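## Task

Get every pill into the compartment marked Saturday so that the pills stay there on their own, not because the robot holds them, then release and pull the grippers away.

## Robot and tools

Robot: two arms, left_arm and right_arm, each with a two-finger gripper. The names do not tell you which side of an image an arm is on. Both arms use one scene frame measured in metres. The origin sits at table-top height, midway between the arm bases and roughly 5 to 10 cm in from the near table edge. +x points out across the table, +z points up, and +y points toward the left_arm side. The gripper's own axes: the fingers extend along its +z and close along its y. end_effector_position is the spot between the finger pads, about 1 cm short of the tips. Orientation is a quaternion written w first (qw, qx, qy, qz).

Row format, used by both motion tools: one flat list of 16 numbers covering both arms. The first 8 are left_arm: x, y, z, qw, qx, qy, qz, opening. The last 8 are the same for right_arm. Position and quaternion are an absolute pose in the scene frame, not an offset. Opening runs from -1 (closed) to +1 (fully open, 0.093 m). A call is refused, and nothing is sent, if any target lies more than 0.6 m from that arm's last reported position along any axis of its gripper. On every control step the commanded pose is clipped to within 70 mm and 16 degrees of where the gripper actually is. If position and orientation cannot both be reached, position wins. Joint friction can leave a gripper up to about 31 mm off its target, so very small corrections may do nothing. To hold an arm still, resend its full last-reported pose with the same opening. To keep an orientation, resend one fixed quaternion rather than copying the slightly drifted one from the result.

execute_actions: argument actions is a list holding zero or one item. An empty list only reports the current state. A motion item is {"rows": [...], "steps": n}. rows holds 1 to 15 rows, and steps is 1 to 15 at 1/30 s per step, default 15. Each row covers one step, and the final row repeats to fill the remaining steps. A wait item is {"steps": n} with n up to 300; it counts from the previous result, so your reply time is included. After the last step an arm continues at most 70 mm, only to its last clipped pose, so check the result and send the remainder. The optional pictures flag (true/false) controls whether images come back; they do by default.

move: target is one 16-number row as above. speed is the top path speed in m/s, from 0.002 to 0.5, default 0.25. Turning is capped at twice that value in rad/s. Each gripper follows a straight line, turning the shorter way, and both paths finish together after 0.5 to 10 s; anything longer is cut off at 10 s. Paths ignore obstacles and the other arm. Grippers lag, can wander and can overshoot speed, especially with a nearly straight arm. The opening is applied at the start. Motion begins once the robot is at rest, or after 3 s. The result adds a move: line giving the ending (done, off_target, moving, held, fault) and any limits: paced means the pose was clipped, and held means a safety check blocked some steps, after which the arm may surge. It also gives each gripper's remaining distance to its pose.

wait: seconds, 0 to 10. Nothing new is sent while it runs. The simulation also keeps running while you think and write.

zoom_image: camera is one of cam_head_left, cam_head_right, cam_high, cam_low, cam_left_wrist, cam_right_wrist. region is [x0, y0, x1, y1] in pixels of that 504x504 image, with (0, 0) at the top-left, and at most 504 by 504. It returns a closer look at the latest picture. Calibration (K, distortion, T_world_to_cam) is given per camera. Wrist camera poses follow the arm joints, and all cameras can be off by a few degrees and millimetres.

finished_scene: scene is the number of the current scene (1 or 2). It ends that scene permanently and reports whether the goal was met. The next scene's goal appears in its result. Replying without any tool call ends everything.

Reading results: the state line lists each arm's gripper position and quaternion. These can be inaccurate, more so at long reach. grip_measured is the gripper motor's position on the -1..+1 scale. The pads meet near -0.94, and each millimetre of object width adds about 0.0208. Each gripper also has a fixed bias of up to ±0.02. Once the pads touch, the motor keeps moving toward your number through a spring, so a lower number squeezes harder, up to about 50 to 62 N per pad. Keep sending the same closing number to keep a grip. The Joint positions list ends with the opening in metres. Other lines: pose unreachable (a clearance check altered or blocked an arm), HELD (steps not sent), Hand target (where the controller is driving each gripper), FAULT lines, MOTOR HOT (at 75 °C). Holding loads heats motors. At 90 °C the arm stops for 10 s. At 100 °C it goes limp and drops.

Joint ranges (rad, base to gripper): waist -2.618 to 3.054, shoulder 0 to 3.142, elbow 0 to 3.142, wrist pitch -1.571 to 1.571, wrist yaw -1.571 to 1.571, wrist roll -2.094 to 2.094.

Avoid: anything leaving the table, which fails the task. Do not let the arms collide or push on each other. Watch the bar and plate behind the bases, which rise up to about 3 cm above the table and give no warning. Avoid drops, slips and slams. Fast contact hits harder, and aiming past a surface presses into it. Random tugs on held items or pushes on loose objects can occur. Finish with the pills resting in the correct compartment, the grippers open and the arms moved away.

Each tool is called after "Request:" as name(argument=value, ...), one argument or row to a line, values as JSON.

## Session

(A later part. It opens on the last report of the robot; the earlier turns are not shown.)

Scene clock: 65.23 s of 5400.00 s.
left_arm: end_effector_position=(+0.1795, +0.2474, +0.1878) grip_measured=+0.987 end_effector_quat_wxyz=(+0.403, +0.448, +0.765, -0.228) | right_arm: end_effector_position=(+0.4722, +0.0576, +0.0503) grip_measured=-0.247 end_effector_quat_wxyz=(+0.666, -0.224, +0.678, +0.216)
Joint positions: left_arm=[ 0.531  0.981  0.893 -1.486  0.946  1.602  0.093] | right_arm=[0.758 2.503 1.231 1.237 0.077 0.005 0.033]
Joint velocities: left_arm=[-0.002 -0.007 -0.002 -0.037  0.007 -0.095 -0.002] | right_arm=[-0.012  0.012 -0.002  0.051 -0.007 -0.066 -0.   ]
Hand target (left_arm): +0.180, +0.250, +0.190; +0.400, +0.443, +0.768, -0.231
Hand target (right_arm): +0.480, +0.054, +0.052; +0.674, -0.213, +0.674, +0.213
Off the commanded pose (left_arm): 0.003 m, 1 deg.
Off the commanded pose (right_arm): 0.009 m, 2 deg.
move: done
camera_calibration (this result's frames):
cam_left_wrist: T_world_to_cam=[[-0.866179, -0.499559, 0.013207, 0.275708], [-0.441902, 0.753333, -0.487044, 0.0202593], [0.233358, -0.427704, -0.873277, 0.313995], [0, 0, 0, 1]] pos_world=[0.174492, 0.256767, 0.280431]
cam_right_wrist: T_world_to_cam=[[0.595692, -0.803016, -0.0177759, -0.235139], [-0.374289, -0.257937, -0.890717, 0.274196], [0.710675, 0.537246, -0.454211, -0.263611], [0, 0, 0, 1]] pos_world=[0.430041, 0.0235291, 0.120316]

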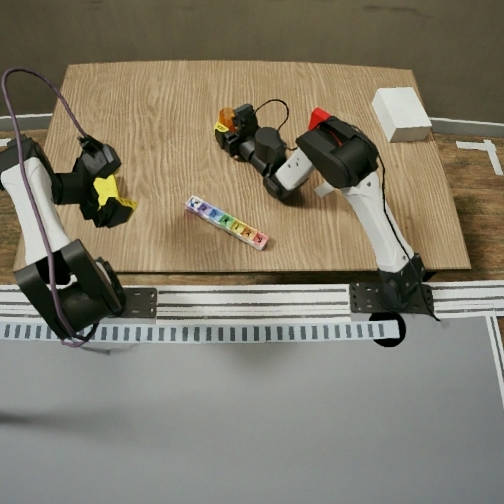

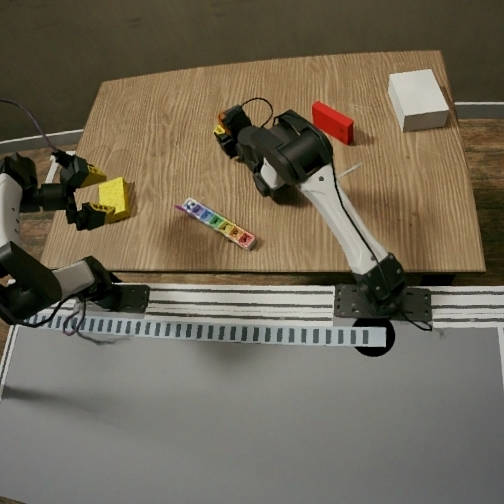

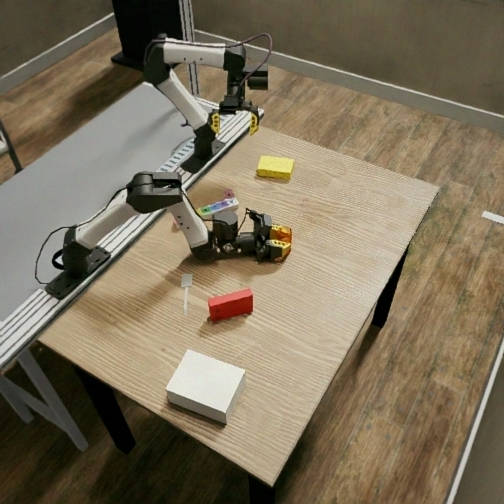

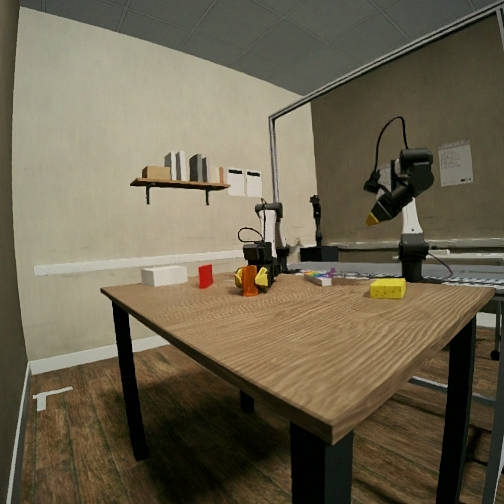

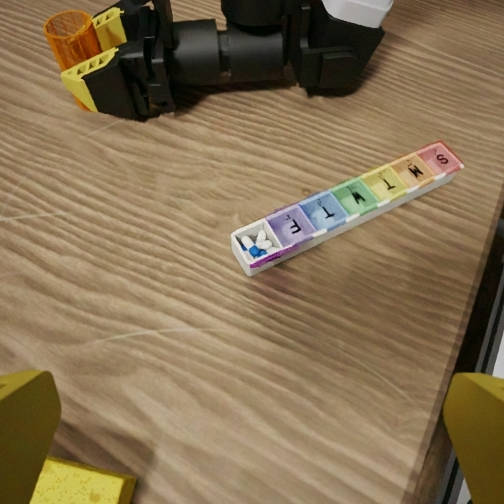

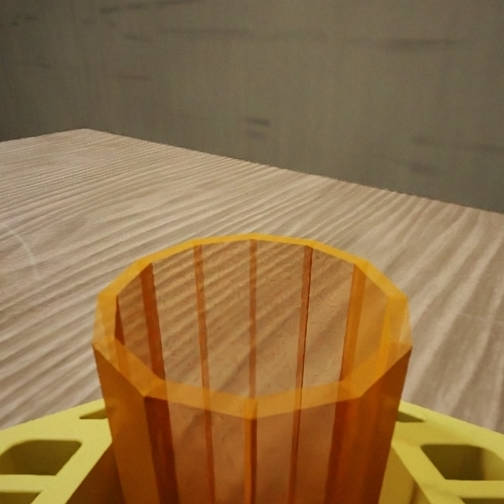

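Request:
move(
  target=[0.18,0.25,0.19,0.40,0.443,0.768,-0.231,1,0.472,0.057,0.051,0.674,-0.213,0.674,0.213,1],
)

Request:
move(
  target=[0.18,0.3,0.22,0.40,0.443,0.768,-0.231,1,0.37,-0.02,0.17,0.674,-0.213,0.674,0.213,1],
)

Scene clock: 67.70 s of 5400.00 s.
left_arm: end_effector_position=(+0.1795, +0.2474, +0.1878) grip_measured=+0.987 end_effector_quat_wxyz=(+0.403, +0.448, +0.765, -0.228) | right_arm: end_effector_position=(+0.4740, +0.0552, +0.0531) grip_measured=+0.988 end_effector_quat_wxyz=(+0.672, -0.216, +0.676, +0.212)
Joint positions: left_arm=[ 0.531  0.981  0.893 -1.486  0.946  1.602  0.093] | right_arm=[0.758 2.503 1.231 1.249 0.094 0.005 0.093]
Joint velocities: left_arm=[ 0.017 -0.002  0.002 -0.007  0.007  0.022  0.   ] | right_arm=[-0.027 -0.017 -0.017 -0.066 -0.037 -0.007  0.   ]
Hand target (left_arm): +0.180, +0.250, +0.190; +0.400, +0.443, +0.768, -0.231
Hand target (right_arm): +0.472, +0.057, +0.051; +0.674, -0.213, +0.674, +0.213
Off the commanded pose (left_arm): 0.003 m, 1 deg.
Off the commanded pose (right_arm): 0.003 m, 0 deg.
move: done
camera_calibration (this result's frames):
cam_left_wrist: T_world_to_cam=[[-0.866179, -0.499559, 0.013207, 0.275708], [-0.441902, 0.753333, -0.487044, 0.0202593], [0.233358, -0.427704, -0.873277, 0.313995], [0, 0, 0, 1]] pos_world=[0.174492, 0.256767, 0.280431]
cam_right_wrist: T_world_to_cam=[[0.581768, -0.813144, -0.0185247, -0.23082], [-0.370158, -0.244414, -0.896239, 0.274358], [0.724243, 0.52826, -0.443184, -0.268792], [0, 0, 0, 1]] pos_world=[0.43051, 0.0213595, 0.12249]

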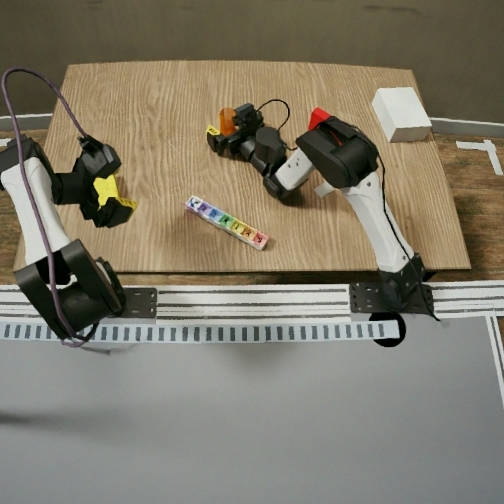

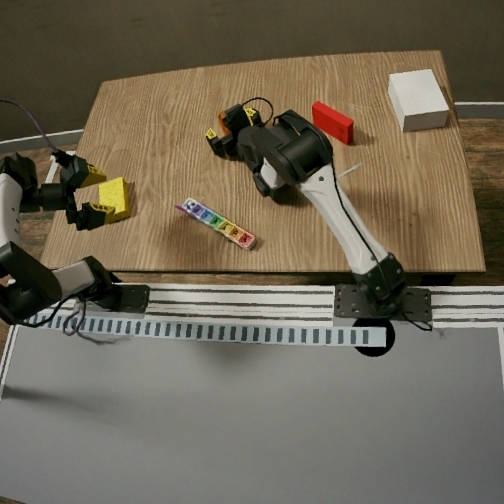

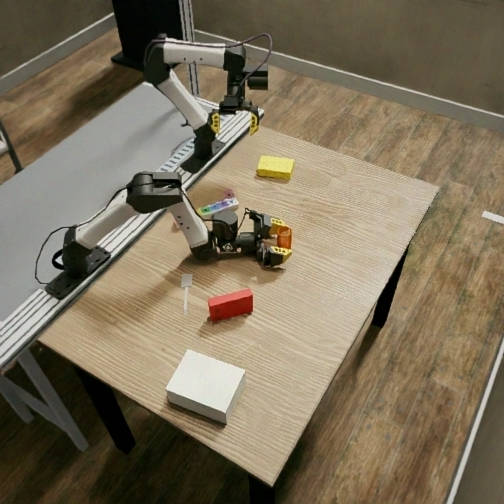

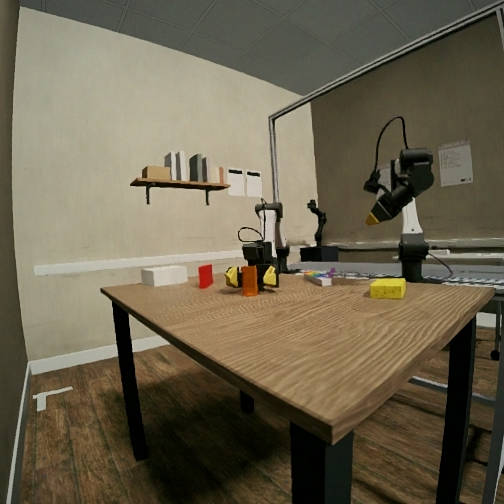

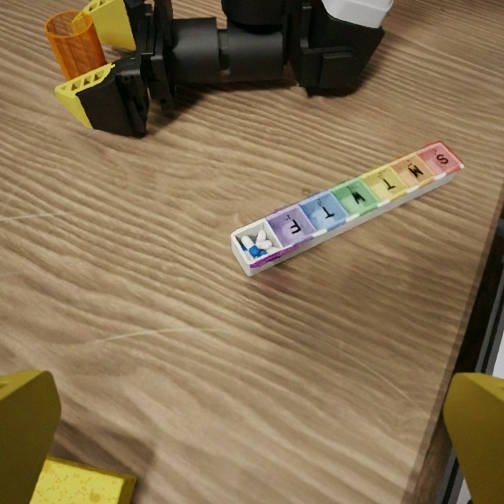

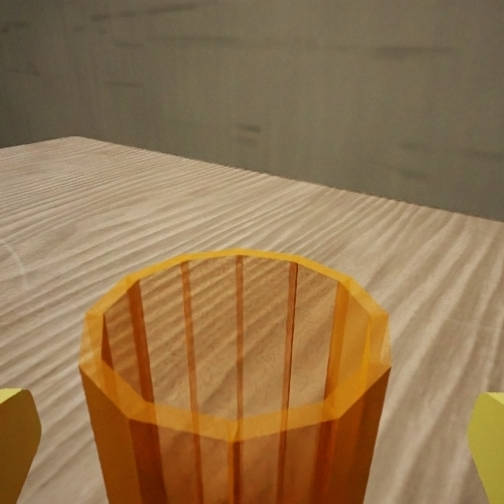

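Scene clock: 69.07 s of 5400.00 s.
left_arm: end_effector_position=(+0.1850, +0.2982, +0.2157) grip_measured=+0.987 end_effector_quat_wxyz=(+0.404, +0.412, +0.810, -0.108) | right_arm: end_effector_position=(+0.3752, -0.0206, +0.1707) grip_measured=+0.988 end_effector_quat_wxyz=(+0.678, -0.213, +0.670, +0.214)
Joint positions: left_arm=[ 0.741  0.959  1.051 -1.544  0.843  1.64   0.093] | right_arm=[0.777 1.819 0.665 1.149 0.115 0.005 0.093]
Joint velocities: left_arm=[-0.017 -0.012 -0.007 -0.037  0.007  0.037 -0.001] | right_arm=[ 0.012 -0.017  0.002 -0.007 -0.037 -0.037 -0.001]
Hand target (left_arm): +0.181, +0.299, +0.219; +0.399, +0.406, +0.816, -0.102
Hand target (right_arm): +0.370, -0.022, +0.168; +0.675, -0.213, +0.674, +0.213
Off the commanded pose (left_arm): 0.007 m, 15 deg.
Off the commanded pose (right_arm): 0.005 m, 1 deg.
joint sent to its limit (left arm) — the command would take joint 4 (wrist pitch) past its lower limit, so that joint was sent only as far as its limit.
move: off_target (left_arm)
camera_calibration (this result's frames):
cam_left_wrist: T_world_to_cam=[[-0.751413, -0.646083, -0.133997, 0.359751], [-0.561368, 0.732685, -0.384757, 0.00410852], [0.346763, -0.21389, -0.91324, 0.282664], [0, 0, 0, 1]] pos_world=[0.174611, 0.289877, 0.307926]
cam_right_wrist: T_world_to_cam=[[0.580895, -0.813734, -0.0199492, -0.232268], [-0.358699, -0.233908, -0.903672, 0.321798], [0.730682, 0.532094, -0.427761, -0.110061], [0, 0, 0, 1]] pos_world=[0.330771, -0.0551707, 0.239087]

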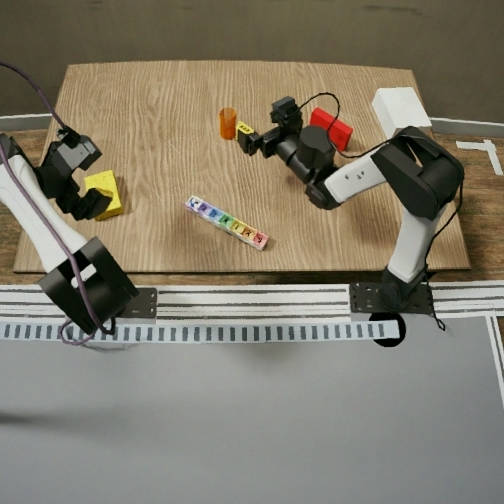

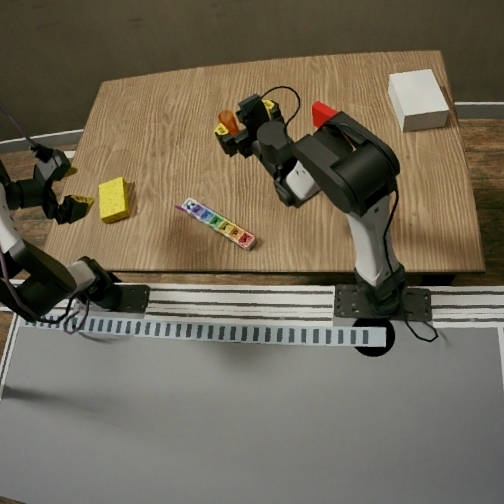

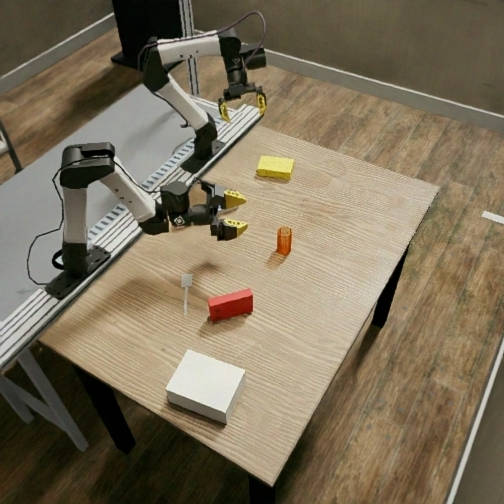

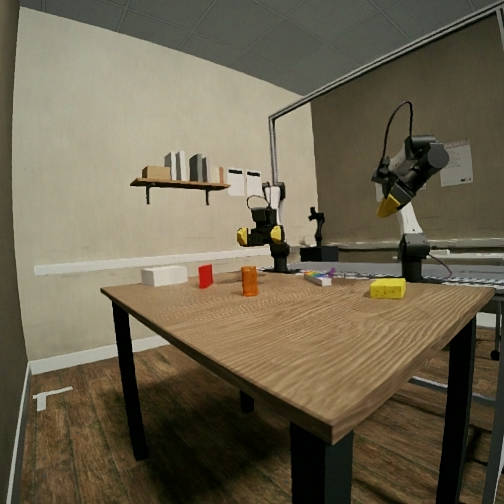

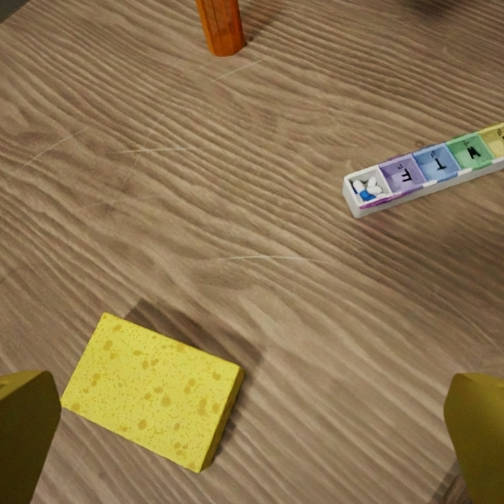

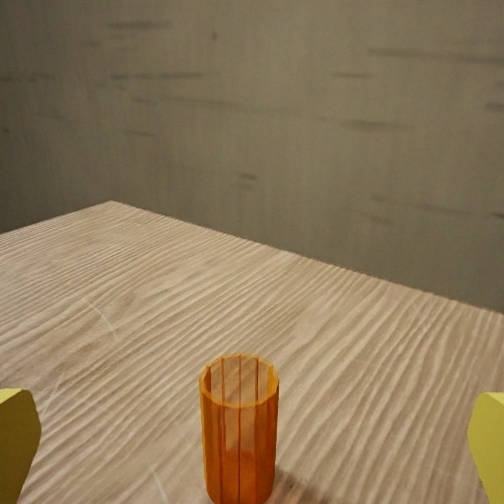

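Request:
finished_scene(
  scene=1,
)

The scene is finished: the task was done.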